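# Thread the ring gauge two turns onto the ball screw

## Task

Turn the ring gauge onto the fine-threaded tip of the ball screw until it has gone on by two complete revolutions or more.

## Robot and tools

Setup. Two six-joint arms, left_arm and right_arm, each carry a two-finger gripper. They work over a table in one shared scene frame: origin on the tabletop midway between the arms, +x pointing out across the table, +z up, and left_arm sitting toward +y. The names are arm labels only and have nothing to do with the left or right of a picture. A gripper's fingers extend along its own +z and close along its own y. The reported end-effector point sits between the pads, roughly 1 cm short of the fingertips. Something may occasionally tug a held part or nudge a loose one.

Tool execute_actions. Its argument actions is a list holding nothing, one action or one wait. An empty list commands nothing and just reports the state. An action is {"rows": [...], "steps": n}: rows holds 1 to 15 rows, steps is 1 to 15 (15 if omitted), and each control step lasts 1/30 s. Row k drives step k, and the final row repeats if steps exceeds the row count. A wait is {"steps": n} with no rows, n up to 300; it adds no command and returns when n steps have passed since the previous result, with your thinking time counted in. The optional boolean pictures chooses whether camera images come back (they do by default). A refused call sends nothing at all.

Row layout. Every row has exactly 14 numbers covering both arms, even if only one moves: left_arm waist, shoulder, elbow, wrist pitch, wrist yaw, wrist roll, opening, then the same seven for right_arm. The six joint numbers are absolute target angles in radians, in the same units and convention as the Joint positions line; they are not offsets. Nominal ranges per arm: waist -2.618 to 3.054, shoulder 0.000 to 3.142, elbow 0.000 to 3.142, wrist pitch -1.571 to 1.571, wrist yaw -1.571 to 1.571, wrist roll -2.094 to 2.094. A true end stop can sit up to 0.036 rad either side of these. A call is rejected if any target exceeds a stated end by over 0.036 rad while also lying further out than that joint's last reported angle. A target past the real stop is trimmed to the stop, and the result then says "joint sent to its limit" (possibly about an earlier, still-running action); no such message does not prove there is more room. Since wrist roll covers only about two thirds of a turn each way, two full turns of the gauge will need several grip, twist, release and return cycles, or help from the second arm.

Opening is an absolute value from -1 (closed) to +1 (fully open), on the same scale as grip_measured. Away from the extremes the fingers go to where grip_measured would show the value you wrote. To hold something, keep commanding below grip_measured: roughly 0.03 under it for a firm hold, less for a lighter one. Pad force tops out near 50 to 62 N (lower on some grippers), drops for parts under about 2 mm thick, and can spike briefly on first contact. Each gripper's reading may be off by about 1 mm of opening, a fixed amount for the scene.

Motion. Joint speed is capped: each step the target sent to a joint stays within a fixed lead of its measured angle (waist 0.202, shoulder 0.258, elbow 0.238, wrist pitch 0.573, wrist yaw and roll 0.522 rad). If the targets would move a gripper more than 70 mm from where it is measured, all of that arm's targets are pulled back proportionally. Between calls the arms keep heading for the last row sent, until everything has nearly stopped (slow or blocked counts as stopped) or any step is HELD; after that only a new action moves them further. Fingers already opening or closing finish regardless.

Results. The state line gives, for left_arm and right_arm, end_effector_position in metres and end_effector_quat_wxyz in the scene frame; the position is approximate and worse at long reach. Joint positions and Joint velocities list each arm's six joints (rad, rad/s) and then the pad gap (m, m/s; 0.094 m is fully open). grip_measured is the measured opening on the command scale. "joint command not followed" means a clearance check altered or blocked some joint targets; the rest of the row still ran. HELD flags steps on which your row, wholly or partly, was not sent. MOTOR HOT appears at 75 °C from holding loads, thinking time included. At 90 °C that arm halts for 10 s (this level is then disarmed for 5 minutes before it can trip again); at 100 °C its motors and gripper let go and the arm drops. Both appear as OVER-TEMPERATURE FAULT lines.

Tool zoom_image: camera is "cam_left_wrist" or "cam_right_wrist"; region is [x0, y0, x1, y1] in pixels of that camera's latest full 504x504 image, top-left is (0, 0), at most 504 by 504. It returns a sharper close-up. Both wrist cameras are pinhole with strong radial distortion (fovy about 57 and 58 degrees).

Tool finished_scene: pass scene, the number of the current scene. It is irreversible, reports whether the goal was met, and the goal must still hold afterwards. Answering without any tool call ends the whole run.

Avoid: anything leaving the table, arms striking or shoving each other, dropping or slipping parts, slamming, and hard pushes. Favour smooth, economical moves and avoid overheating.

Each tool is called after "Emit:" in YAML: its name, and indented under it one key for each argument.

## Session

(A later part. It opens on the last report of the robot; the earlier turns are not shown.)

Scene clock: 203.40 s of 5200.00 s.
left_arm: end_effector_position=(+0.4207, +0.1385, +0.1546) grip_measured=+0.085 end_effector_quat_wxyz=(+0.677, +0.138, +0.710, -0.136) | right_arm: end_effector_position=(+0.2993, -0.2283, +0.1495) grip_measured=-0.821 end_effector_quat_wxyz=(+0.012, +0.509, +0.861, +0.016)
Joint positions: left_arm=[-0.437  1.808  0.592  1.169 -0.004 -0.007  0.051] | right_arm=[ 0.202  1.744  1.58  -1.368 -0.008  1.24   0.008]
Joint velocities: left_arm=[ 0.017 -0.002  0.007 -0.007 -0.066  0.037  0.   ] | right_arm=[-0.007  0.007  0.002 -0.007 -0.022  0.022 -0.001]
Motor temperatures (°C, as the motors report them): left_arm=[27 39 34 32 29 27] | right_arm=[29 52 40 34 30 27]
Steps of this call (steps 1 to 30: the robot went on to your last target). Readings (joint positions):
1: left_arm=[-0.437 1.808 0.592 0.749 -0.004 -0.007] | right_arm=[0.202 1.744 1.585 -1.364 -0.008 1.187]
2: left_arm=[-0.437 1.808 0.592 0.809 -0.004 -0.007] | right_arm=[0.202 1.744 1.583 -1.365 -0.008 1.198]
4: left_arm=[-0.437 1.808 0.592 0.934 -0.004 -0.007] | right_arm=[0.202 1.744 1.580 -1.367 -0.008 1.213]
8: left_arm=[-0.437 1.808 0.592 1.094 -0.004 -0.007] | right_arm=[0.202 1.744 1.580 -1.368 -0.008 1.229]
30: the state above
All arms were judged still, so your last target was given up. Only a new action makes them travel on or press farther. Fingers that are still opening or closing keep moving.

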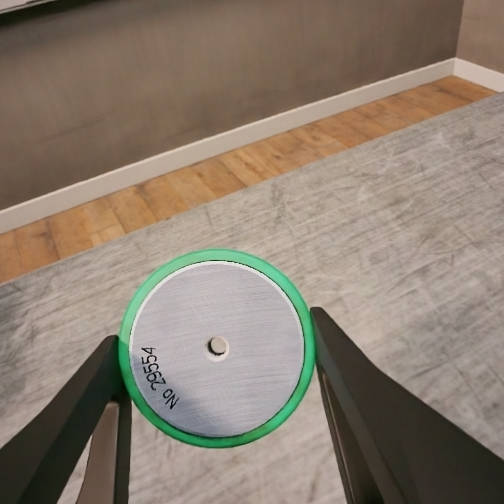

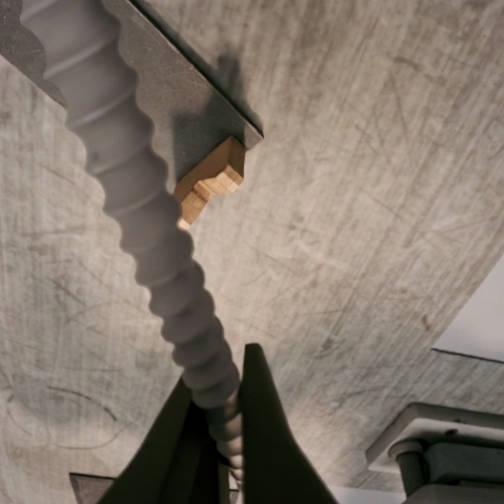

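Emit:
execute_actions:
  actions:
    - {"rows":[[-0.44,1.76,0.66,1.1,0,0,-0.03,0.20,1.74,1.565,-1.38,0,1.25,-0.87],[-0.44,1.73,0.74,1.0,0,0,-0.03,0.20,1.74,1.565,-1.38,0,1.25,-0.87],[-0.44,1.70,0.82,0.85,0,0,-0.03,0.20,1.74,1.565,-1.38,0,1.25,-0.87],[-0.44,1.67,0.90,0.7,0,0,-0.03,0.20,1.74,1.565,-1.38,0,1.25,-0.87],[-0.44,1.64,0.97,0.55,0,0,-0.03,0.20,1.74,1.565,-1.38,0,1.25,-0.87],[-0.44,1.62,1.03,0.4,0,0,-0.03,0.20,1.74,1.565,-1.38,0,1.25,-0.87],[-0.44,1.60,1.07,0.25,0,0,-0.03,0.20,1.74,1.565,-1.38,0,1.25,-0.87],[-0.44,1.60,1.07,0.1,0,0,-0.03,0.20,1.74,1.565,-1.38,0,1.25,-0.87],[-0.44,1.60,1.07,-0.1,0,0,-0.03,0.20,1.74,1.565,-1.38,0,1.25,-0.87],[-0.44,1.60,1.07,-0.3,0,0,-0.03,0.20,1.74,1.565,-1.38,0,1.25,-0.87],[-0.44,1.60,1.07,-0.5,0,0,-0.03,0.20,1.74,1.565,-1.38,0,1.25,-0.87],[-0.44,1.60,1.07,-0.7,0,0,-0.03,0.20,1.74,1.565,-1.38,0,1.25,-0.87],[-0.44,1.60,1.07,-0.85,0,0,-0.03,0.20,1.74,1.565,-1.38,0,1.25,-0.87],[-0.44,1.60,1.07,-1.02,0,0,-0.03,0.20,1.74,1.565,-1.38,0,1.25,-0.87]],"steps":15}
  pictures: false

Emit:
execute_actions:
  actions:
    - {"steps":45}

Scene clock: 215.10 s of 5200.00 s.
left_arm: end_effector_position=(+0.4270, +0.1359, +0.1830) grip_measured=+0.085 end_effector_quat_wxyz=(+0.478, +0.167, +0.857, -0.095) | right_arm: end_effector_position=(+0.2993, -0.2283, +0.1495) grip_measured=-0.821 end_effector_quat_wxyz=(+0.012, +0.509, +0.861, +0.016)
Joint positions: left_arm=[-0.437  1.588  1.07  -0.035 -0.004 -0.007  0.051] | right_arm=[ 0.202  1.744  1.58  -1.368 -0.008  1.24   0.008]
Joint velocities: left_arm=[-0.017  0.115 -0.012 -2.469  0.037 -0.051  0.001] | right_arm=[ 0.007 -0.017 -0.002 -0.066 -0.081 -0.022 -0.001]
Motor temperatures (°C, as the motors report them): left_arm=[27 41 34 36 29 27] | right_arm=[29 49 39 34 30 27]
Steps of this call (steps 1 to 90: nothing new was sent; then 8.20 s passed at rest; steps 91 to 105: all 15 steps of this action). Readings (joint positions):
91: left_arm=[-0.437 1.805 0.595 1.155 -0.004 -0.007] | right_arm=[0.202 1.744 1.580 -1.368 -0.008 1.240]
92: left_arm=[-0.437 1.799 0.613 1.112 -0.004 -0.007] | right_arm=[0.202 1.744 1.580 -1.368 -0.008 1.240]
94: left_arm=[-0.437 1.780 0.701 0.959 -0.004 -0.007] | right_arm=[0.202 1.744 1.580 -1.368 -0.008 1.240]
98: left_arm=[-0.437 1.689 0.953 0.534 -0.004 -0.007] | right_arm=[0.202 1.744 1.580 -1.368 -0.008 1.240]
105: the state above

Scene clock: 216.60 s of 5200.00 s.
left_arm: end_effector_position=(+0.2397, +0.2138, +0.0586) grip_measured=+0.085 end_effector_quat_wxyz=(+0.008, +0.192, +0.981, +0.001) | right_arm: end_effector_position=(+0.2993, -0.2283, +0.1495) grip_measured=-0.821 end_effector_quat_wxyz=(+0.012, +0.509, +0.861, +0.016)
Joint positions: left_arm=[-0.437  1.613  1.07  -1.012 -0.004 -0.007  0.051] | right_arm=[ 0.202  1.744  1.58  -1.368 -0.008  1.24   0.008]
Joint velocities: left_arm=[-0.012 -0.007 -0.002 -0.007  0.051 -0.051  0.001] | right_arm=[-0.007  0.012  0.007  0.022  0.051 -0.066 -0.   ]
Motor temperatures (°C, as the motors report them): left_arm=[27 40 34 35 29 27] | right_arm=[29 49 39 34 30 27]
Steps of this call (steps 1 to 45: the robot went on to your last target). Readings (joint positions):
1: left_arm=[-0.437 1.592 1.070 -0.119 -0.004 -0.007] | right_arm=[0.202 1.744 1.580 -1.368 -0.008 1.240]
2: left_arm=[-0.437 1.598 1.070 -0.204 -0.004 -0.007] | right_arm=[0.202 1.744 1.580 -1.368 -0.008 1.240]
4: left_arm=[-0.437 1.608 1.070 -0.379 -0.004 -0.007] | right_arm=[0.202 1.744 1.580 -1.368 -0.008 1.240]
8: left_arm=[-0.437 1.613 1.070 -0.721 -0.004 -0.007] | right_arm=[0.202 1.744 1.580 -1.368 -0.008 1.240]
45: the state above
All arms were judged still, so your last target was given up. Only a new action makes them travel on or press farther. Fingers that are still opening or closing keep moving.

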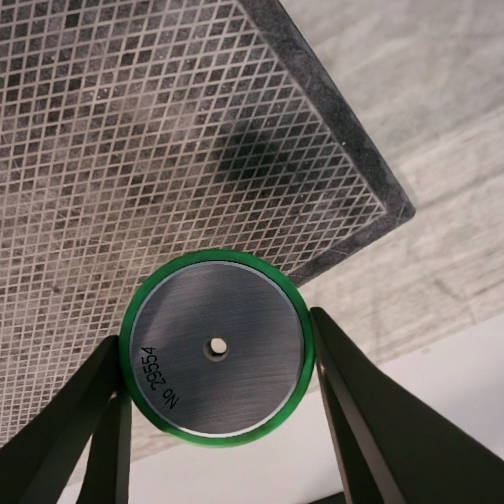

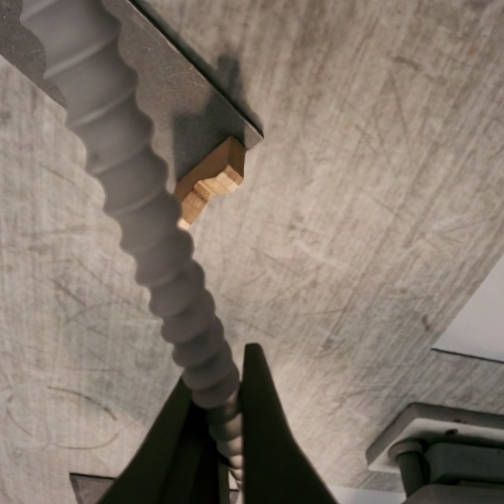

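Emit:
execute_actions:
  actions:
    - {"rows":[[-0.44,1.63,1.07,-1.0,0,0,0.03,0.20,1.74,1.565,-1.38,0,1.25,-0.87],[-0.44,1.645,1.07,-0.98,0,0,0.05,0.20,1.74,1.565,-1.38,0,1.25,-0.87],[-0.44,1.66,1.07,-0.965,0,0,0.065,0.20,1.74,1.565,-1.38,0,1.25,-0.87],[-0.44,1.675,1.07,-0.95,0,0,0.065,0.20,1.74,1.565,-1.38,0,1.25,-0.87],[-0.44,1.685,1.065,-0.94,0,0,0.065,0.20,1.74,1.565,-1.38,0,1.25,-0.87],[-0.44,1.695,1.06,-0.93,0,0,0.065,0.20,1.74,1.565,-1.38,0,1.25,-0.87],[-0.44,1.705,1.055,-0.92,0,0,0.065,0.20,1.74,1.565,-1.38,0,1.25,-0.87],[-0.44,1.71,1.05,-0.91,0,0,0.065,0.20,1.74,1.565,-1.38,0,1.25,-0.87],[-0.44,1.715,1.045,-0.90,0,0,0.065,0.20,1.74,1.565,-1.38,0,1.25,-0.87],[-0.44,1.72,1.04,-0.89,0,0,0.065,0.20,1.74,1.565,-1.38,0,1.25,-0.87],[-0.44,1.725,1.035,-0.88,0,0,0.065,0.20,1.74,1.565,-1.38,0,1.25,-0.87],[-0.44,1.73,1.035,-0.875,0,0,0.065,0.20,1.74,1.565,-1.38,0,1.25,-0.87]],"steps":15}
  pictures: false

Emit:
execute_actions:
  actions:
    - {"steps":20}

Scene clock: 224.47 s of 5200.00 s.
left_arm: end_effector_position=(+0.2452, +0.2115, +0.0315) grip_measured=+0.085 end_effector_quat_wxyz=(-0.012, +0.193, +0.981, +0.005) | right_arm: end_effector_position=(+0.2993, -0.2283, +0.1495) grip_measured=-0.821 end_effector_quat_wxyz=(+0.012, +0.509, +0.861, +0.016)
Joint positions: left_arm=[-0.437  1.711  1.062 -0.948 -0.004 -0.007  0.051] | right_arm=[ 0.202  1.744  1.58  -1.368 -0.008  1.24   0.008]
Joint velocities: left_arm=[ 0.007  0.002  0.012 -0.037 -0.022 -0.007  0.   ] | right_arm=[ 0.002 -0.022 -0.012 -0.007  0.037 -0.051 -0.   ]
Motor temperatures (°C, as the motors report them): left_arm=[27 40 34 34 29 27] | right_arm=[29 48 39 34 30 27]
Steps of this call (steps 1 to 90: nothing new was sent; then 4.37 s passed at rest; steps 91 to 105: all 15 steps of this action). Readings (joint positions):
91: left_arm=[-0.437 1.615 1.070 -1.012 -0.004 -0.007] | right_arm=[0.202 1.744 1.580 -1.368 -0.008 1.240]
92: left_arm=[-0.437 1.618 1.070 -1.010 -0.004 -0.007] | right_arm=[0.202 1.744 1.580 -1.368 -0.008 1.240]
94: left_arm=[-0.437 1.638 1.070 -0.999 -0.004 -0.007] | right_arm=[0.202 1.744 1.580 -1.368 -0.008 1.240]
98: left_arm=[-0.437 1.696 1.070 -0.961 -0.004 -0.007] | right_arm=[0.202 1.744 1.580 -1.368 -0.008 1.240]
105: the state above

Scene clock: 225.13 s of 5200.00 s.
left_arm: end_effector_position=(+0.2452, +0.2115, +0.0315) grip_measured=+0.085 end_effector_quat_wxyz=(-0.012, +0.193, +0.981, +0.005) | right_arm: end_effector_position=(+0.2993, -0.2283, +0.1495) grip_measured=-0.821 end_effector_quat_wxyz=(+0.012, +0.509, +0.861, +0.016)
Joint positions: left_arm=[-0.437  1.711  1.062 -0.948 -0.004 -0.007  0.051] | right_arm=[ 0.202  1.744  1.58  -1.368 -0.008  1.24   0.008]
Joint velocities: left_arm=[ 0.007  0.007 -0.007  0.022  0.051  0.037  0.   ] | right_arm=[ 0.012  0.002 -0.017  0.037  0.037 -0.022  0.001]
Motor temperatures (°C, as the motors report them): left_arm=[27 40 34 34 29 27] | right_arm=[29 48 38 34 30 27]
Steps of this call (steps 1 to 15: the robot went on to your last target; steps 16 to 20: nothing new was sent). Readings (joint positions):
1: left_arm=[-0.437 1.711 1.062 -0.948 -0.004 -0.007] | right_arm=[0.202 1.744 1.580 -1.368 -0.008 1.240]
2: left_arm=[-0.437 1.711 1.062 -0.948 -0.004 -0.007] | right_arm=[0.202 1.744 1.580 -1.368 -0.008 1.240]
4: left_arm=[-0.437 1.711 1.062 -0.948 -0.004 -0.007] | right_arm=[0.202 1.744 1.580 -1.368 -0.008 1.240]
8: left_arm=[-0.437 1.711 1.062 -0.948 -0.004 -0.007] | right_arm=[0.202 1.744 1.580 -1.368 -0.008 1.240]
20: the state above
All arms were judged still, so your last target was given up. Only a new action makes them travel on or press farther. Fingers that are still opening or closing keep moving.

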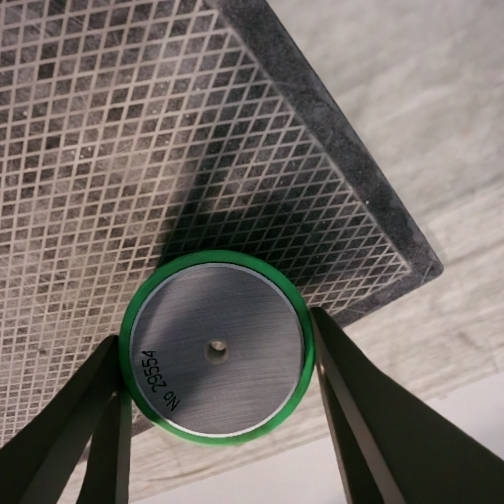

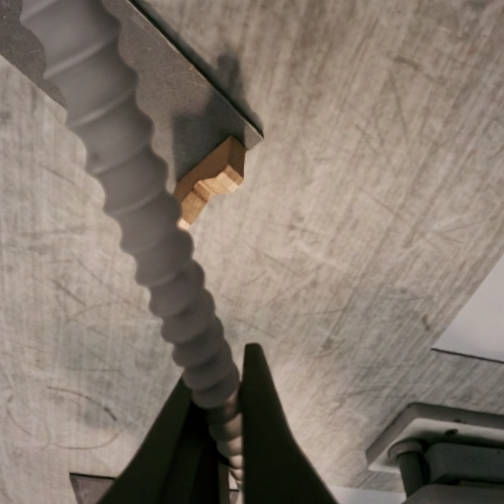

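Emit:
execute_actions:
  actions:
    - {"rows":[[-0.44,1.715,1.05,-0.93,0,0,0.07,0.20,1.74,1.565,-1.38,0,1.25,-0.87],[-0.44,1.715,1.05,-0.93,0,0,0.075,0.20,1.74,1.565,-1.38,0,1.25,-0.87],[-0.44,1.715,1.05,-0.93,0,0,0.08,0.20,1.74,1.565,-1.38,0,1.25,-0.87],[-0.44,1.715,1.05,-0.93,0,0,0.083,0.20,1.74,1.565,-1.38,0,1.25,-0.87],[-0.44,1.715,1.05,-0.93,0,0,0.086,0.20,1.74,1.565,-1.38,0,1.25,-0.87],[-0.44,1.715,1.05,-0.93,0,0,0.09,0.20,1.74,1.565,-1.38,0,1.25,-0.87],[-0.44,1.715,1.05,-0.93,0,0,0.095,0.20,1.74,1.565,-1.38,0,1.25,-0.87],[-0.44,1.715,1.05,-0.93,0,0,0.10,0.20,1.74,1.565,-1.38,0,1.25,-0.87],[-0.44,1.715,1.05,-0.93,0,0,0.11,0.20,1.74,1.565,-1.38,0,1.25,-0.87],[-0.44,1.715,1.05,-0.93,0,0,0.13,0.20,1.74,1.565,-1.38,0,1.25,-0.87],[-0.44,1.715,1.05,-0.93,0,0,0.16,0.20,1.74,1.565,-1.38,0,1.25,-0.87],[-0.44,1.715,1.05,-0.93,0,0,0.25,0.20,1.74,1.565,-1.38,0,1.25,-0.87]],"steps":15}

Scene clock: 231.47 s of 5200.00 s.
left_arm: end_effector_position=(+0.2458, +0.2113, +0.0315) grip_measured=+0.248 end_effector_quat_wxyz=(-0.011, +0.193, +0.981, +0.004) | right_arm: end_effector_position=(+0.2993, -0.2283, +0.1495) grip_measured=-0.821 end_effector_quat_wxyz=(+0.012, +0.509, +0.861, +0.016)
Joint positions: left_arm=[-0.437  1.711  1.062 -0.946 -0.004 -0.007  0.059] | right_arm=[ 0.202  1.744  1.58  -1.368 -0.008  1.24   0.008]
Joint velocities: left_arm=[-0.007 -0.017 -0.012  0.037 -0.022 -0.051 -0.001] | right_arm=[-0.002 -0.002 -0.002 -0.022  0.007 -0.007  0.001]
Motor temperatures (°C, as the motors report them): left_arm=[27 39 34 34 29 27] | right_arm=[29 48 38 33 30 27]
Steps of this call (steps 1 to 90: nothing new was sent; then 2.83 s passed at rest; steps 91 to 105: all 15 steps of this action). Readings (joint positions):
91: left_arm=[-0.437 1.711 1.062 -0.950 -0.004 -0.007] | right_arm=[0.202 1.744 1.580 -1.368 -0.008 1.240]
92: left_arm=[-0.437 1.711 1.062 -0.950 -0.004 -0.007] | right_arm=[0.202 1.744 1.580 -1.368 -0.008 1.240]
94: left_arm=[-0.437 1.711 1.062 -0.950 -0.004 -0.007] | right_arm=[0.202 1.744 1.580 -1.368 -0.008 1.240]
98: left_arm=[-0.437 1.711 1.062 -0.951 -0.004 -0.007] | right_arm=[0.202 1.744 1.580 -1.368 -0.008 1.240]
105: the state above

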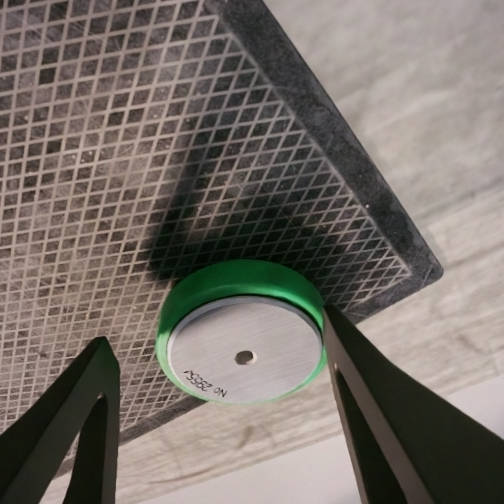

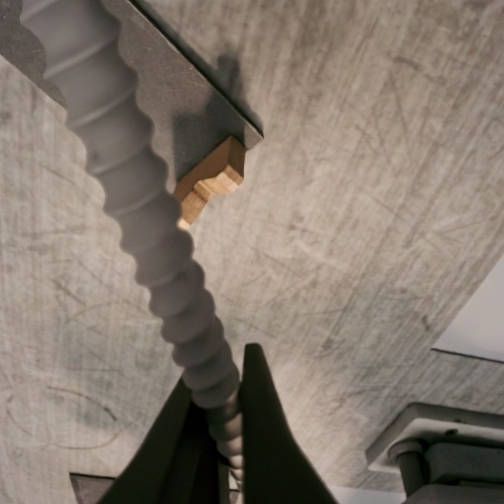

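Emit:
execute_actions:
  actions:
    - {"rows":[[-0.45,1.69,1.05,-0.93,0,0,0.45,0.20,1.74,1.565,-1.38,0,1.25,-0.87],[-0.46,1.67,1.05,-0.93,0,0,0.45,0.20,1.74,1.565,-1.38,0,1.25,-0.87],[-0.47,1.665,1.05,-0.92,0,0,0.45,0.20,1.74,1.565,-1.38,0,1.25,-0.87],[-0.47,1.665,1.04,-0.91,0,0,0.45,0.20,1.74,1.565,-1.38,0,1.25,-0.87],[-0.47,1.665,1.03,-0.90,0,0,0.45,0.20,1.74,1.565,-1.38,0,1.25,-0.87],[-0.47,1.665,1.02,-0.89,0,0,0.45,0.20,1.74,1.565,-1.38,0,1.25,-0.87],[-0.47,1.665,1.01,-0.88,0,0,0.45,0.20,1.74,1.565,-1.38,0,1.25,-0.87],[-0.47,1.665,1.0,-0.87,0,0,0.45,0.20,1.74,1.565,-1.38,0,1.25,-0.87],[-0.47,1.665,0.99,-0.865,0,0,0.45,0.20,1.74,1.565,-1.38,0,1.25,-0.87],[-0.47,1.665,0.98,-0.86,0,0,0.45,0.20,1.74,1.565,-1.38,0,1.25,-0.87]],"steps":15}
  pictures: false

Emit:
execute_actions:
  actions:
    - {"steps":15}

Scene clock: 241.47 s of 5200.00 s.
left_arm: end_effector_position=(+0.2361, +0.2069, +0.0222) grip_measured=+0.449 end_effector_quat_wxyz=(-0.003, +0.206, +0.979, +0.003) | right_arm: end_effector_position=(+0.2993, -0.2283, +0.1495) grip_measured=-0.821 end_effector_quat_wxyz=(+0.012, +0.509, +0.861, +0.016)
Joint positions: left_arm=[-0.465  1.686  0.993 -0.886 -0.004 -0.007  0.068] | right_arm=[ 0.202  1.744  1.58  -1.368 -0.008  1.24   0.008]
Joint velocities: left_arm=[-0.032  0.002  0.012  0.066  0.037  0.007  0.001] | right_arm=[-0.007  0.002  0.007 -0.007  0.007 -0.007 -0.   ]
Motor temperatures (°C, as the motors report them): left_arm=[27 39 33 33 29 27] | right_arm=[29 48 38 33 30 27]
Steps of this call (steps 1 to 15: the robot went on to your last target; steps 16 to 90: nothing new was sent; then 6.50 s passed at rest; steps 91 to 105: all 15 steps of this action). Readings (joint positions):
91: left_arm=[-0.438 1.711 1.062 -0.943 -0.004 -0.007] | right_arm=[0.202 1.744 1.580 -1.368 -0.008 1.240]
92: left_arm=[-0.440 1.710 1.062 -0.942 -0.004 -0.007] | right_arm=[0.202 1.744 1.580 -1.368 -0.008 1.240]
94: left_arm=[-0.452 1.702 1.062 -0.939 -0.004 -0.007] | right_arm=[0.202 1.744 1.580 -1.368 -0.008 1.240]
98: left_arm=[-0.465 1.686 1.040 -0.908 -0.004 -0.007] | right_arm=[0.202 1.744 1.580 -1.368 -0.008 1.240]
105: the state above

Scene clock: 241.97 s of 5200.00 s.
left_arm: end_effector_position=(+0.2391, +0.2055, +0.0222) grip_measured=+0.449 end_effector_quat_wxyz=(+0.003, +0.206, +0.979, +0.001) | right_arm: end_effector_position=(+0.2993, -0.2283, +0.1495) grip_measured=-0.821 end_effector_quat_wxyz=(+0.012, +0.509, +0.861, +0.016)
Joint positions: left_arm=[-0.465  1.686  0.993 -0.873 -0.004 -0.007  0.068] | right_arm=[ 0.202  1.744  1.58  -1.368 -0.008  1.24   0.008]
Joint velocities: left_arm=[ 0.017  0.007 -0.012  0.022  0.022 -0.007 -0.001] | right_arm=[ 0.002  0.002 -0.002  0.022  0.037 -0.022 -0.002]
Motor temperatures (°C, as the motors report them): left_arm=[27 39 33 33 29 27] | right_arm=[29 48 38 33 30 27]
Steps of this call (steps 1 to 15: the robot went on to your last target). Readings (joint positions):
1: left_arm=[-0.465 1.686 0.993 -0.884 -0.004 -0.007] | right_arm=[0.202 1.744 1.580 -1.368 -0.008 1.240]
2: left_arm=[-0.465 1.686 0.993 -0.881 -0.004 -0.007] | right_arm=[0.202 1.744 1.580 -1.368 -0.008 1.240]
4: left_arm=[-0.465 1.686 0.993 -0.877 -0.004 -0.007] | right_arm=[0.202 1.744 1.580 -1.368 -0.008 1.240]
8: left_arm=[-0.465 1.686 0.993 -0.874 -0.004 -0.007] | right_arm=[0.202 1.744 1.580 -1.368 -0.008 1.240]
15: the state above

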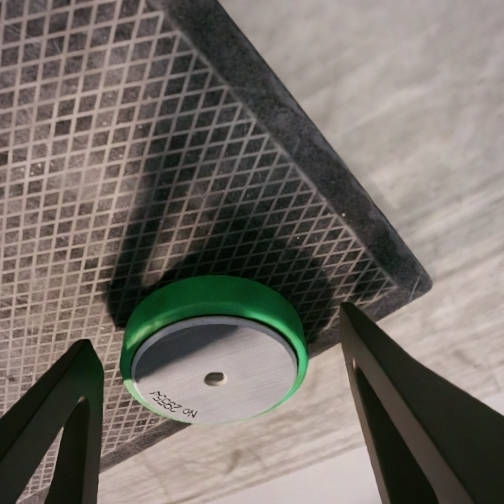

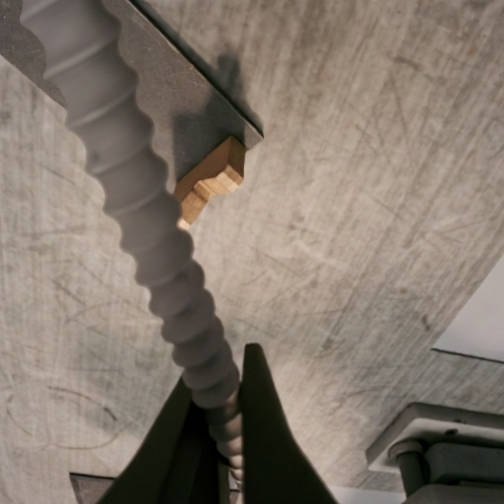

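Emit:
execute_actions:
  actions:
    - {"rows":[[-0.47,1.655,0.98,-0.86,0,0,0.4,0.20,1.74,1.565,-1.38,0,1.25,-0.87],[-0.47,1.648,0.98,-0.86,0,0,0.35,0.20,1.74,1.565,-1.38,0,1.25,-0.87],[-0.47,1.648,0.98,-0.86,0,0,0.3,0.20,1.74,1.565,-1.38,0,1.25,-0.87],[-0.47,1.648,0.975,-0.86,0,0,0.3,0.20,1.74,1.565,-1.38,0,1.25,-0.87],[-0.47,1.648,0.97,-0.86,0,0,0.3,0.20,1.74,1.565,-1.38,0,1.25,-0.87],[-0.47,1.648,0.965,-0.86,0,0,0.3,0.20,1.74,1.565,-1.38,0,1.25,-0.87],[-0.47,1.648,0.96,-0.865,0,0,0.3,0.20,1.74,1.565,-1.38,0,1.25,-0.87],[-0.47,1.648,0.955,-0.87,0,0,0.3,0.20,1.74,1.565,-1.38,0,1.25,-0.87]],"steps":15}

Scene clock: 249.17 s of 5200.00 s.
left_arm: end_effector_position=(+0.2337, +0.2080, +0.0206) grip_measured=+0.301 end_effector_quat_wxyz=(+0.000, +0.206, +0.979, +0.002) | right_arm: end_effector_position=(+0.2993, -0.2283, +0.1495) grip_measured=-0.821 end_effector_quat_wxyz=(+0.012, +0.509, +0.861, +0.016)
Joint positions: left_arm=[-0.465  1.672  0.971 -0.87  -0.004 -0.007  0.061] | right_arm=[ 0.202  1.744  1.58  -1.368 -0.008  1.24   0.008]
Joint velocities: left_arm=[ 0.002 -0.017  0.002  0.037  0.095 -0.081 -0.001] | right_arm=[ 0.007  0.007 -0.017 -0.007 -0.007 -0.022  0.001]
Motor temperatures (°C, as the motors report them): left_arm=[27 40 33 32 29 27] | right_arm=[29 47 38 33 30 27]
Steps of this call (steps 1 to 15: the robot went on to your last target; steps 16 to 90: nothing new was sent; then 3.70 s passed at rest; steps 91 to 105: all 15 steps of this action). Readings (joint positions):
91: left_arm=[-0.465 1.686 0.993 -0.872 -0.004 -0.007] | right_arm=[0.202 1.744 1.580 -1.368 -0.008 1.240]
92: left_arm=[-0.465 1.685 0.993 -0.872 -0.004 -0.007] | right_arm=[0.202 1.744 1.580 -1.368 -0.008 1.240]
94: left_arm=[-0.465 1.681 0.993 -0.872 -0.004 -0.007] | right_arm=[0.202 1.744 1.580 -1.368 -0.008 1.240]
98: left_arm=[-0.465 1.673 0.988 -0.870 -0.004 -0.007] | right_arm=[0.202 1.744 1.580 -1.368 -0.008 1.240]
105: the state above

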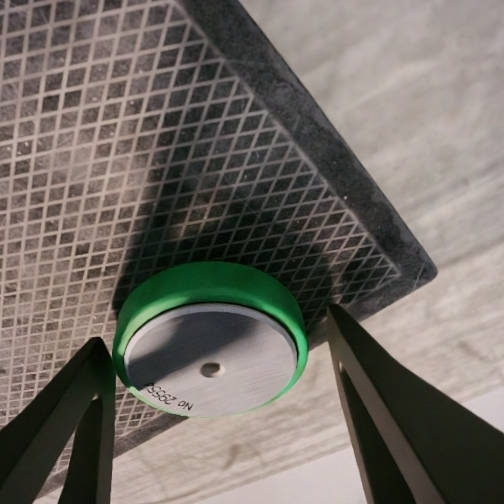

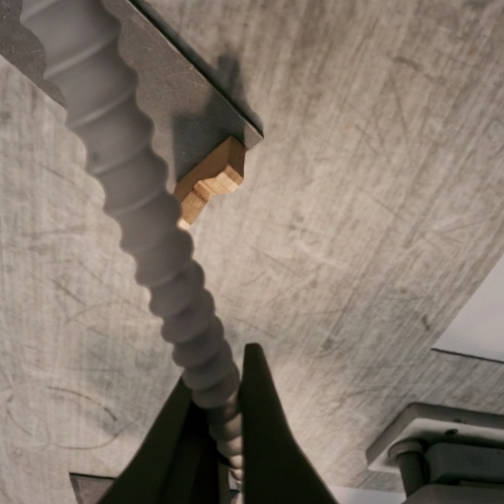

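Emit:
execute_actions:
  actions:
    - {"rows":[[-0.468,1.635,0.955,-0.87,0,0,0.3,0.20,1.74,1.565,-1.38,0,1.25,-0.87],[-0.468,1.632,0.955,-0.87,0,0,0.3,0.20,1.74,1.565,-1.38,0,1.25,-0.87],[-0.468,1.632,0.955,-0.87,0,0,0.3,0.20,1.74,1.565,-1.38,0,1.25,-0.87],[-0.468,1.632,0.95,-0.87,0,0,0.3,0.20,1.74,1.565,-1.38,0,1.25,-0.87],[-0.468,1.632,0.945,-0.87,0,0,0.25,0.20,1.74,1.565,-1.38,0,1.25,-0.87],[-0.468,1.632,0.94,-0.87,0,0,0.25,0.20,1.74,1.565,-1.38,0,1.25,-0.87],[-0.468,1.632,0.938,-0.87,0,0,0.22,0.20,1.74,1.565,-1.38,0,1.25,-0.87]],"steps":15}

Scene clock: 254.93 s of 5200.00 s.
left_arm: end_effector_position=(+0.2300, +0.2096, +0.0209) grip_measured=+0.221 end_effector_quat_wxyz=(+0.001, +0.206, +0.979, +0.002) | right_arm: end_effector_position=(+0.2993, -0.2283, +0.1495) grip_measured=-0.821 end_effector_quat_wxyz=(+0.012, +0.509, +0.861, +0.016)
Joint positions: left_arm=[-0.465  1.656  0.954 -0.869 -0.004 -0.007  0.057] | right_arm=[ 0.202  1.744  1.58  -1.368 -0.008  1.24   0.008]
Joint velocities: left_arm=[ 0.017 -0.002 -0.007  0.037 -0.037 -0.022 -0.001] | right_arm=[-0.007 -0.002 -0.002 -0.037 -0.051  0.037 -0.   ]
Motor temperatures (°C, as the motors report them): left_arm=[27 40 33 32 29 27] | right_arm=[29 47 38 33 30 27]
Steps of this call (steps 1 to 15: the robot went on to your last target; steps 16 to 90: nothing new was sent; then 2.27 s passed at rest; steps 91 to 105: all 15 steps of this action). Readings (joint positions):
91: left_arm=[-0.465 1.671 0.971 -0.870 -0.004 -0.007] | right_arm=[0.202 1.744 1.580 -1.368 -0.008 1.240]
92: left_arm=[-0.465 1.669 0.971 -0.870 -0.004 -0.007] | right_arm=[0.202 1.744 1.580 -1.368 -0.008 1.240]
94: left_arm=[-0.465 1.663 0.971 -0.870 -0.004 -0.007] | right_arm=[0.202 1.744 1.580 -1.368 -0.008 1.240]
98: left_arm=[-0.465 1.657 0.966 -0.869 -0.004 -0.007] | right_arm=[0.202 1.744 1.580 -1.368 -0.008 1.240]
105: the state above

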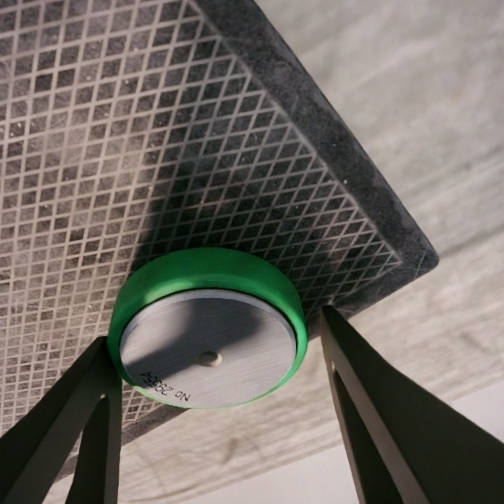

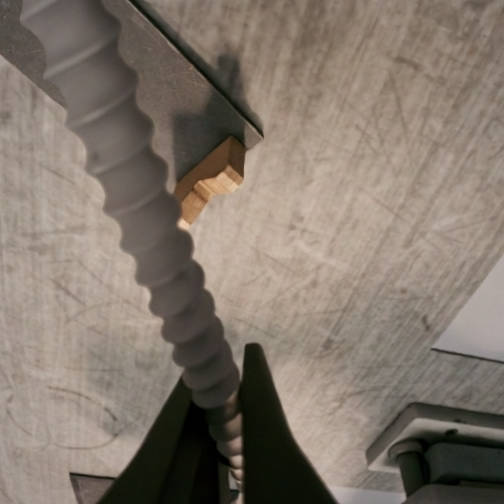

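Ring is positioned at y≈357. Closing, then lifting.

Emit:
execute_actions:
  actions:
    - {"rows":[[-0.463,1.632,0.938,-0.87,0,0,0.18,0.20,1.74,1.565,-1.38,0,1.25,-0.87],[-0.463,1.632,0.938,-0.87,0,0,0.15,0.20,1.74,1.565,-1.38,0,1.25,-0.87],[-0.463,1.632,0.938,-0.87,0,0,0.12,0.20,1.74,1.565,-1.38,0,1.25,-0.87],[-0.463,1.632,0.938,-0.87,0,0,0.10,0.20,1.74,1.565,-1.38,0,1.25,-0.87],[-0.463,1.632,0.938,-0.87,0,0,0.08,0.20,1.74,1.565,-1.38,0,1.25,-0.87],[-0.463,1.632,0.938,-0.87,0,0,0.06,0.20,1.74,1.565,-1.38,0,1.25,-0.87],[-0.463,1.632,0.938,-0.87,0,0,0.02,0.20,1.74,1.565,-1.38,0,1.25,-0.87],[-0.463,1.632,0.938,-0.87,0,0,-0.03,0.20,1.74,1.565,-1.38,0,1.25,-0.87],[-0.463,1.632,0.938,-0.87,0,0,-0.03,0.20,1.74,1.565,-1.38,0,1.25,-0.87],[-0.463,1.61,0.95,-0.87,0,0,-0.03,0.20,1.74,1.565,-1.38,0,1.25,-0.87],[-0.463,1.59,0.97,-0.88,0,0,-0.03,0.20,1.74,1.565,-1.38,0,1.25,-0.87],[-0.463,1.57,1.0,-0.90,0,0,-0.03,0.20,1.74,1.565,-1.38,0,1.25,-0.87],[-0.463,1.56,1.03,-0.92,0,0,-0.03,0.20,1.74,1.565,-1.38,0,1.25,-0.87],[-0.463,1.55,1.06,-0.94,0,0,-0.03,0.20,1.74,1.565,-1.38,0,1.25,-0.87],[-0.463,1.55,1.09,-0.96,0,0,-0.03,0.20,1.74,1.565,-1.38,0,1.25,-0.87]],"steps":15}
  pictures: false

Emit:
execute_actions:
  actions:
    - {"steps":20}

Scene clock: 261.67 s of 5200.00 s.
left_arm: end_effector_position=(+0.2348, +0.2081, +0.0425) grip_measured=+0.086 end_effector_quat_wxyz=(+0.020, +0.206, +0.978, -0.001) | right_arm: end_effector_position=(+0.2993, -0.2283, +0.1495) grip_measured=-0.821 end_effector_quat_wxyz=(+0.012, +0.509, +0.861, +0.016)
Joint positions: left_arm=[-0.465  1.605  0.992 -0.92  -0.007 -0.007  0.051] | right_arm=[ 0.202  1.744  1.58  -1.368 -0.008  1.24   0.008]
Joint velocities: left_arm=[-0.017 -0.281  0.706 -0.549 -0.095  0.007 -0.001] | right_arm=[ 0.002  0.002  0.002 -0.037 -0.007  0.007 -0.   ]
Motor temperatures (°C, as the motors report them): left_arm=[27 41 33 31 29 27] | right_arm=[29 47 38 33 30 27]
Steps of this call (steps 1 to 15: the robot went on to your last target; steps 16 to 90: nothing new was sent; then 3.23 s passed at rest; steps 91 to 105: all 15 steps of this action). Readings (joint positions):
91: left_arm=[-0.465 1.656 0.954 -0.869 -0.004 -0.007] | right_arm=[0.202 1.744 1.580 -1.368 -0.008 1.240]
92: left_arm=[-0.465 1.656 0.954 -0.869 -0.006 -0.007] | right_arm=[0.202 1.744 1.580 -1.368 -0.008 1.240]
94: left_arm=[-0.465 1.656 0.954 -0.869 -0.008 -0.007] | right_arm=[0.202 1.744 1.580 -1.368 -0.008 1.240]
98: left_arm=[-0.465 1.656 0.954 -0.869 -0.007 -0.007] | right_arm=[0.202 1.744 1.580 -1.368 -0.008 1.240]
105: the state above

Scene clock: 262.33 s of 5200.00 s.
left_arm: end_effector_position=(+0.2497, +0.2014, +0.0693) grip_measured=+0.086 end_effector_quat_wxyz=(+0.053, +0.206, +0.977, -0.008) | right_arm: end_effector_position=(+0.2993, -0.2283, +0.1495) grip_measured=-0.821 end_effector_quat_wxyz=(+0.012, +0.509, +0.861, +0.016)
Joint positions: left_arm=[-0.465  1.57   1.064 -0.957 -0.007 -0.007  0.051] | right_arm=[ 0.202  1.744  1.58  -1.368 -0.008  1.24   0.008]
Joint velocities: left_arm=[ 0.002  0.007 -0.002 -0.037 -0.022 -0.022  0.   ] | right_arm=[-0.012  0.007 -0.002  0.037  0.037 -0.081 -0.002]
Motor temperatures (°C, as the motors report them): left_arm=[27 41 33 31 29 27] | right_arm=[29 47 38 33 30 27]
Steps of this call (steps 1 to 20: the robot went on to your last target). Readings (joint positions):
1: left_arm=[-0.465 1.595 1.015 -0.932 -0.007 -0.007] | right_arm=[0.202 1.744 1.580 -1.368 -0.008 1.240]
2: left_arm=[-0.465 1.586 1.035 -0.934 -0.007 -0.007] | right_arm=[0.202 1.744 1.580 -1.368 -0.008 1.240]
4: left_arm=[-0.465 1.573 1.059 -0.934 -0.007 -0.007] | right_arm=[0.202 1.744 1.580 -1.368 -0.008 1.240]
8: left_arm=[-0.465 1.570 1.064 -0.943 -0.007 -0.007] | right_arm=[0.202 1.744 1.580 -1.368 -0.008 1.240]
20: the state above

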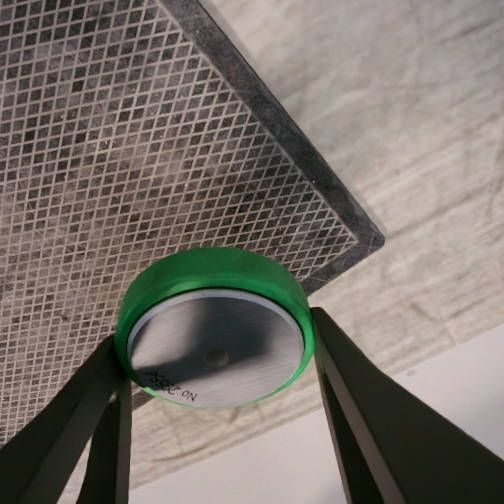

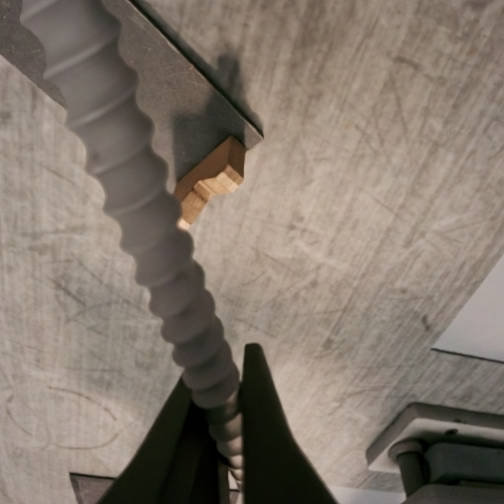

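Emit:
execute_actions:
  actions:
    - {"rows":[[-0.463,1.55,1.09,-0.8,0,0,-0.03,0.20,1.74,1.565,-1.38,0,1.25,-0.87],[-0.463,1.55,1.09,-0.65,0,0,-0.03,0.20,1.74,1.565,-1.38,0,1.25,-0.87],[-0.463,1.55,1.09,-0.5,0,0,-0.03,0.20,1.74,1.565,-1.38,0,1.25,-0.87],[-0.463,1.55,1.09,-0.38,0,0,-0.03,0.20,1.74,1.565,-1.38,0,1.25,-0.87],[-0.463,1.55,1.09,-0.26,0,0,-0.03,0.20,1.74,1.565,-1.38,0,1.25,-0.87],[-0.463,1.55,1.09,-0.14,0,0,-0.03,0.20,1.74,1.565,-1.38,0,1.25,-0.87],[-0.463,1.55,1.09,-0.02,0,0,-0.03,0.20,1.74,1.565,-1.38,0,1.25,-0.87],[-0.463,1.55,1.09,0.10,0,0,-0.03,0.20,1.74,1.565,-1.38,0,1.25,-0.87],[-0.463,1.55,1.09,0.22,0,0,-0.03,0.20,1.74,1.565,-1.38,0,1.25,-0.87],[-0.463,1.55,1.09,0.34,0,0,-0.03,0.20,1.74,1.565,-1.38,0,1.25,-0.87],[-0.463,1.55,1.09,0.46,0,0,-0.03,0.20,1.74,1.565,-1.38,0,1.25,-0.87],[-0.463,1.55,1.09,0.58,0,0,-0.03,0.20,1.74,1.565,-1.38,0,1.25,-0.87],[-0.463,1.55,1.09,0.70,0,0,-0.03,0.20,1.74,1.565,-1.38,0,1.25,-0.87]],"steps":15}
  pictures: false

Emit:
execute_actions:
  actions:
    - {"rows":[[-0.463,1.57,1.05,0.74,0,0,-0.03,0.20,1.74,1.565,-1.38,0,1.25,-0.87],[-0.48,1.59,1.01,0.78,0,0,-0.03,0.20,1.74,1.565,-1.38,0,1.25,-0.87],[-0.5,1.61,0.97,0.82,0,0,-0.03,0.20,1.74,1.565,-1.38,0,1.25,-0.87],[-0.53,1.63,0.93,0.86,0,0,-0.03,0.20,1.74,1.565,-1.38,0,1.25,-0.87],[-0.56,1.65,0.89,0.90,0,0,-0.03,0.20,1.74,1.565,-1.38,0,1.25,-0.87],[-0.59,1.67,0.85,0.94,0,0,-0.03,0.20,1.74,1.565,-1.38,0,1.25,-0.87],[-0.62,1.69,0.81,0.98,0,0,-0.03,0.20,1.74,1.565,-1.38,0,1.25,-0.87],[-0.65,1.71,0.77,1.02,0,0,-0.03,0.20,1.74,1.565,-1.38,0,1.25,-0.87],[-0.68,1.73,0.73,1.07,0,0,-0.03,0.20,1.74,1.565,-1.38,0,1.25,-0.87],[-0.71,1.75,0.69,1.12,0,0,-0.03,0.20,1.74,1.565,-1.38,0,1.25,-0.87],[-0.74,1.765,0.65,1.17,0,0,-0.03,0.20,1.74,1.565,-1.38,0,1.25,-0.87],[-0.77,1.78,0.62,1.21,0,0,-0.03,0.20,1.74,1.565,-1.38,0,1.25,-0.87],[-0.8,1.79,0.595,1.25,0,0,-0.03,0.20,1.74,1.565,-1.38,0,1.25,-0.87]],"steps":15}
  pictures: false

Emit:
execute_actions:
  actions:
    - {"steps":30}

Scene clock: 272.50 s of 5200.00 s.
left_arm: end_effector_position=(+0.4118, +0.1286, +0.1748) grip_measured=+0.086 end_effector_quat_wxyz=(+0.454, +0.181, +0.867, -0.096) | right_arm: end_effector_position=(+0.2993, -0.2283, +0.1495) grip_measured=-0.821 end_effector_quat_wxyz=(+0.012, +0.509, +0.861, +0.016)
Joint positions: left_arm=[-0.465  1.57   1.064 -0.1   -0.007 -0.007  0.051] | right_arm=[ 0.202  1.744  1.58  -1.368 -0.008  1.24   0.008]
Joint velocities: left_arm=[-0.002  0.002  0.002  1.736  0.022  0.051  0.   ] | right_arm=[-0.002  0.002  0.002 -0.037  0.022  0.022  0.001]
Motor temperatures (°C, as the motors report them): left_arm=[27 40 36 31 29 27] | right_arm=[29 47 38 33 30 27]
Steps of this call (steps 1 to 15: the robot went on to your last target; steps 16 to 90: nothing new was sent; then 6.67 s passed at rest; steps 91 to 105: all 15 steps of this action). Readings (joint positions):
91: left_arm=[-0.465 1.570 1.064 -0.946 -0.007 -0.007] | right_arm=[0.202 1.744 1.580 -1.368 -0.008 1.240]
92: left_arm=[-0.465 1.570 1.064 -0.915 -0.007 -0.007] | right_arm=[0.202 1.744 1.580 -1.368 -0.008 1.240]
94: left_arm=[-0.465 1.570 1.064 -0.800 -0.007 -0.007] | right_arm=[0.202 1.744 1.580 -1.368 -0.008 1.240]
98: left_arm=[-0.465 1.570 1.064 -0.533 -0.007 -0.007] | right_arm=[0.202 1.744 1.580 -1.368 -0.008 1.240]
105: the state above

Scene clock: 273.00 s of 5200.00 s.
left_arm: end_effector_position=(+0.3245, -0.0037, +0.1183) grip_measured=+0.086 end_effector_quat_wxyz=(+0.589, +0.285, +0.717, -0.240) | right_arm: end_effector_position=(+0.2993, -0.2283, +0.1495) grip_measured=-0.821 end_effector_quat_wxyz=(+0.012, +0.509, +0.861, +0.016)
Joint positions: left_arm=[-0.8    1.812  0.594  1.026  0.008 -0.007  0.051] | right_arm=[ 0.202  1.744  1.58  -1.368 -0.008  1.24   0.008]
Joint velocities: left_arm=[-0.476  0.335 -0.54   0.432  0.227 -0.037  0.001] | right_arm=[ 0.012 -0.007 -0.007 -0.095  0.007 -0.095  0.   ]
Motor temperatures (°C, as the motors report them): left_arm=[27 40 35 31 29 27] | right_arm=[29 47 38 33 30 27]
Steps of this call (steps 1 to 15: all 15 steps of this action). Readings (joint positions):
1: left_arm=[-0.465 1.570 1.061 -0.030 -0.007 -0.007] | right_arm=[0.202 1.744 1.580 -1.368 -0.008 1.240]
2: left_arm=[-0.466 1.572 1.050 0.066 -0.007 -0.007] | right_arm=[0.202 1.744 1.580 -1.368 -0.008 1.240]
4: left_arm=[-0.478 1.587 1.009 0.293 -0.011 -0.007] | right_arm=[0.202 1.744 1.580 -1.368 -0.008 1.240]
8: left_arm=[-0.579 1.655 0.869 0.702 -0.018 -0.007] | right_arm=[0.202 1.744 1.580 -1.368 -0.008 1.240]
15: the state above

Scene clock: 274.00 s of 5200.00 s.
left_arm: end_effector_position=(+0.3231, -0.0059, +0.1461) grip_measured=+0.086 end_effector_quat_wxyz=(+0.635, +0.271, +0.676, -0.260) | right_arm: end_effector_position=(+0.2993, -0.2283, +0.1495) grip_measured=-0.821 end_effector_quat_wxyz=(+0.012, +0.509, +0.861, +0.016)
Joint positions: left_arm=[-0.806  1.823  0.574  1.189  0.006 -0.007  0.051] | right_arm=[ 0.202  1.744  1.58  -1.368 -0.008  1.24   0.008]
Joint velocities: left_arm=[-0.017 -0.007 -0.007  0.051 -0.037  0.022 -0.   ] | right_arm=[-0.002  0.007  0.002 -0.037  0.007 -0.11   0.   ]
Motor temperatures (°C, as the motors report them): left_arm=[27 41 35 32 29 27] | right_arm=[29 47 38 33 30 27]
Steps of this call (steps 1 to 30: the robot went on to your last target). Readings (joint positions):
1: left_arm=[-0.811 1.820 0.581 1.037 0.014 -0.007] | right_arm=[0.202 1.744 1.580 -1.368 -0.008 1.240]
2: left_arm=[-0.814 1.823 0.575 1.048 0.016 -0.007] | right_arm=[0.202 1.744 1.580 -1.368 -0.008 1.240]
4: left_arm=[-0.811 1.823 0.574 1.087 0.014 -0.007] | right_arm=[0.202 1.744 1.580 -1.368 -0.008 1.240]
8: left_arm=[-0.806 1.823 0.574 1.157 0.007 -0.007] | right_arm=[0.202 1.744 1.580 -1.368 -0.008 1.240]
30: the state above
All arms were judged still, so your last target was given up. Only a new action makes them travel on or press farther. Fingers that are still opening or closing keep moving.

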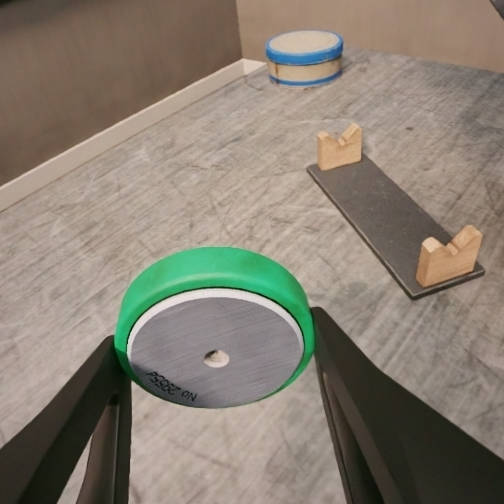

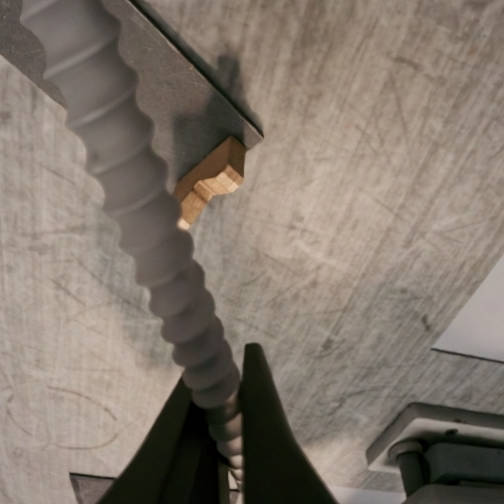

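Emit:
execute_actions:
  actions:
    - {"rows":[[-0.85,1.79,0.595,1.26,0,0,-0.03,0.22,1.74,1.565,-1.38,0,1.27,-0.87],[-0.9,1.79,0.595,1.27,0,0,-0.03,0.24,1.74,1.565,-1.38,0,1.29,-0.87],[-0.95,1.79,0.595,1.28,0,0,-0.03,0.26,1.74,1.565,-1.38,0,1.31,-0.87],[-1.0,1.79,0.595,1.29,0,0,-0.03,0.28,1.74,1.565,-1.38,0,1.33,-0.87],[-1.03,1.79,0.595,1.29,0,0,-0.03,0.30,1.74,1.565,-1.38,0,1.35,-0.87],[-1.055,1.79,0.595,1.29,0,0,-0.03,0.30,1.74,1.565,-1.38,0,1.36,-0.87]],"steps":15}
  pictures: false

Emit:
execute_actions:
  actions:
    - {"steps":20}

Scene clock: 282.23 s of 5200.00 s.
left_arm: end_effector_position=(+0.2396, -0.0753, +0.1519) grip_measured=+0.086 end_effector_quat_wxyz=(+0.612, +0.337, +0.636, -0.328) | right_arm: end_effector_position=(+0.2807, -0.2024, +0.1481) grip_measured=-0.817 end_effector_quat_wxyz=(-0.004, +0.502, +0.865, -0.005)
Joint positions: left_arm=[-1.052  1.823  0.574  1.212 -0.028 -0.007  0.051] | right_arm=[ 0.299  1.744  1.575 -1.413  0.001  1.321  0.009]
Joint velocities: left_arm=[-0.012 -0.002  0.007  0.007 -0.11   0.051  0.   ] | right_arm=[ 0.002  0.002  0.002 -0.022  0.022  0.066 -0.001]
Motor temperatures (°C, as the motors report them): left_arm=[27 42 35 35 29 27] | right_arm=[29 47 38 33 30 27]
Steps of this call (steps 1 to 90: nothing new was sent; then 4.73 s passed at rest; steps 91 to 105: all 15 steps of this action). Readings (joint positions):
91: left_arm=[-0.811 1.823 0.574 1.189 0.002 -0.007] | right_arm=[0.203 1.744 1.580 -1.368 -0.008 1.243]
92: left_arm=[-0.824 1.823 0.574 1.192 -0.007 -0.007] | right_arm=[0.207 1.744 1.580 -1.368 -0.007 1.250]
94: left_arm=[-0.889 1.823 0.574 1.201 -0.023 -0.007] | right_arm=[0.229 1.744 1.580 -1.368 -0.004 1.271]
98: left_arm=[-1.045 1.823 0.574 1.216 -0.023 -0.007] | right_arm=[0.294 1.744 1.578 -1.394 0.003 1.294]
105: the state above

Scene clock: 282.90 s of 5200.00 s.
left_arm: end_effector_position=(+0.2403, -0.0749, +0.1519) grip_measured=+0.086 end_effector_quat_wxyz=(+0.612, +0.336, +0.637, -0.327) | right_arm: end_effector_position=(+0.2807, -0.2024, +0.1481) grip_measured=-0.817 end_effector_quat_wxyz=(-0.004, +0.505, +0.863, -0.005)
Joint positions: left_arm=[-1.052  1.823  0.574  1.212 -0.033 -0.007  0.051] | right_arm=[ 0.299  1.744  1.575 -1.413  0.001  1.327  0.009]
Joint velocities: left_arm=[-0.007 -0.007 -0.017 -0.037  0.051 -0.037 -0.   ] | right_arm=[-0.002 -0.002 -0.022 -0.081 -0.066 -0.051 -0.   ]
Motor temperatures (°C, as the motors report them): left_arm=[27 42 35 35 29 27] | right_arm=[29 47 38 33 30 27]
Steps of this call (steps 1 to 15: the robot went on to your last target; steps 16 to 20: nothing new was sent). Readings (joint positions):
1: left_arm=[-1.052 1.823 0.574 1.212 -0.029 -0.007] | right_arm=[0.299 1.744 1.575 -1.413 0.001 1.322]
2: left_arm=[-1.052 1.823 0.574 1.212 -0.030 -0.007] | right_arm=[0.299 1.744 1.575 -1.413 0.001 1.323]
4: left_arm=[-1.052 1.823 0.574 1.212 -0.031 -0.007] | right_arm=[0.299 1.744 1.575 -1.413 0.001 1.324]
8: left_arm=[-1.052 1.823 0.574 1.212 -0.032 -0.007] | right_arm=[0.299 1.744 1.575 -1.413 0.001 1.326]
20: the state above
All arms were judged still, so your last target was given up. Only a new action makes them travel on or press farther. Fingers that are still opening or closing keep moving.

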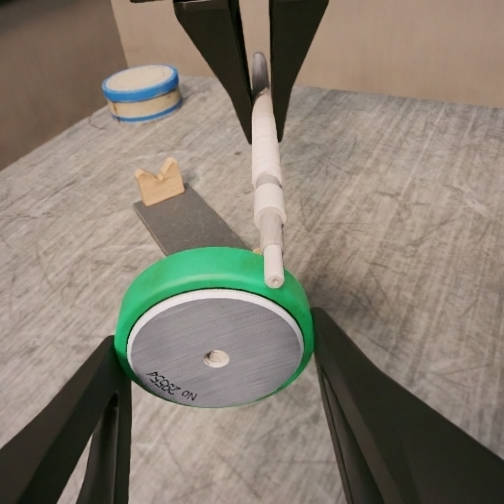

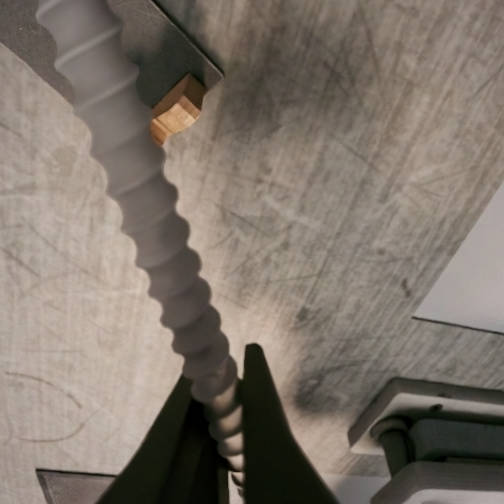

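Emit:
execute_actions:
  actions:
    - {"rows":[[-1.055,1.79,0.595,1.27,0,0,-0.03,0.28,1.74,1.565,-1.40,0,1.33,-0.87],[-1.055,1.79,0.595,1.27,0,0,-0.03,0.26,1.74,1.565,-1.40,0,1.31,-0.87],[-1.055,1.79,0.595,1.27,0,0,-0.03,0.24,1.74,1.565,-1.39,0,1.29,-0.87],[-1.055,1.79,0.595,1.27,0,0,-0.03,0.22,1.74,1.565,-1.39,0,1.27,-0.87],[-1.055,1.79,0.595,1.27,0,0,-0.03,0.20,1.74,1.565,-1.38,0,1.25,-0.87],[-1.055,1.79,0.595,1.27,0,0,-0.03,0.17,1.74,1.565,-1.38,0,1.22,-0.87]],"steps":15}
  pictures: false

Emit:
execute_actions:
  actions:
    - {"steps":15}

Scene clock: 287.20 s of 5200.00 s.
left_arm: end_effector_position=(+0.2366, -0.0772, +0.1512) grip_measured=+0.086 end_effector_quat_wxyz=(+0.607, +0.344, +0.634, -0.334) | right_arm: end_effector_position=(+0.2956, -0.2417, +0.1481) grip_measured=-0.817 end_effector_quat_wxyz=(+0.005, +0.524, +0.852, +0.006)
Joint positions: left_arm=[-1.052  1.823  0.574  1.209 -0.008 -0.007  0.051] | right_arm=[ 0.166  1.744  1.575 -1.386 -0.004  1.237  0.009]
Joint velocities: left_arm=[-0.002  0.007 -0.002  0.022  0.037 -0.037 -0.001] | right_arm=[ 0.002  0.002 -0.007  0.037 -0.022 -0.081 -0.   ]
Motor temperatures (°C, as the motors report them): left_arm=[27 43 35 37 29 27] | right_arm=[29 47 38 33 30 27]
Steps of this call (steps 1 to 90: nothing new was sent; then 0.80 s passed at rest; steps 91 to 105: all 15 steps of this action). Readings (joint positions):
91: left_arm=[-1.052 1.823 0.574 1.210 -0.033 -0.007] | right_arm=[0.298 1.744 1.575 -1.414 0.001 1.326]
92: left_arm=[-1.052 1.823 0.574 1.209 -0.032 -0.007] | right_arm=[0.293 1.744 1.575 -1.414 -0.001 1.322]
94: left_arm=[-1.052 1.823 0.574 1.209 -0.027 -0.007] | right_arm=[0.271 1.744 1.575 -1.412 -0.009 1.309]
98: left_arm=[-1.052 1.823 0.574 1.209 -0.015 -0.007] | right_arm=[0.189 1.744 1.575 -1.396 -0.008 1.266]
105: the state above

Scene clock: 287.70 s of 5200.00 s.
left_arm: end_effector_position=(+0.2364, -0.0774, +0.1512) grip_measured=+0.086 end_effector_quat_wxyz=(+0.607, +0.344, +0.633, -0.335) | right_arm: end_effector_position=(+0.2959, -0.2416, +0.1481) grip_measured=-0.817 end_effector_quat_wxyz=(+0.005, +0.520, +0.854, +0.007)
Joint positions: left_arm=[-1.052  1.823  0.574  1.209 -0.007 -0.007  0.051] | right_arm=[ 0.166  1.744  1.575 -1.385 -0.004  1.23   0.009]
Joint velocities: left_arm=[ 0.022  0.002 -0.007  0.022 -0.125 -0.007 -0.   ] | right_arm=[-0.002  0.002 -0.007 -0.095 -0.037 -0.051  0.   ]
Motor temperatures (°C, as the motors report them): left_arm=[27 43 35 37 29 27] | right_arm=[29 47 38 33 30 27]
Steps of this call (steps 1 to 15: the robot went on to your last target). Readings (joint positions):
1: left_arm=[-1.052 1.823 0.574 1.209 -0.008 -0.007] | right_arm=[0.166 1.744 1.575 -1.386 -0.004 1.236]
2: left_arm=[-1.052 1.823 0.574 1.209 -0.007 -0.007] | right_arm=[0.166 1.744 1.575 -1.386 -0.004 1.235]
4: left_arm=[-1.052 1.823 0.574 1.209 -0.007 -0.007] | right_arm=[0.166 1.744 1.575 -1.386 -0.004 1.233]
8: left_arm=[-1.052 1.823 0.574 1.209 -0.007 -0.007] | right_arm=[0.166 1.744 1.575 -1.385 -0.004 1.231]
15: the state above
All arms were judged still, so your last target was given up. Only a new action makes them travel on or press farther. Fingers that are still opening or closing keep moving.

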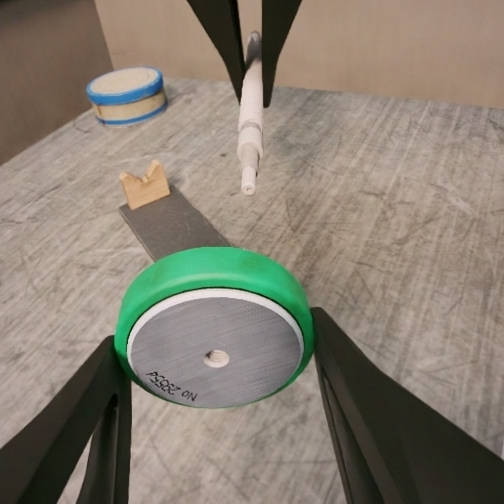

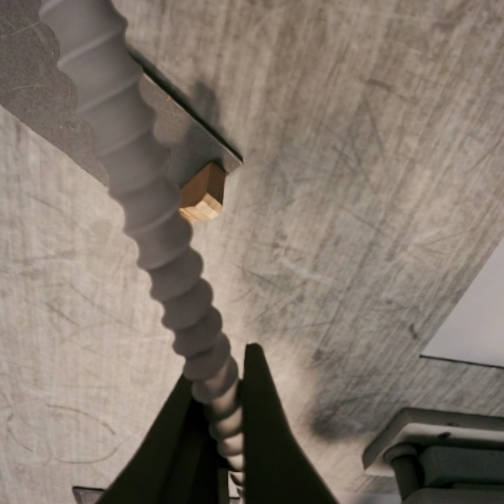

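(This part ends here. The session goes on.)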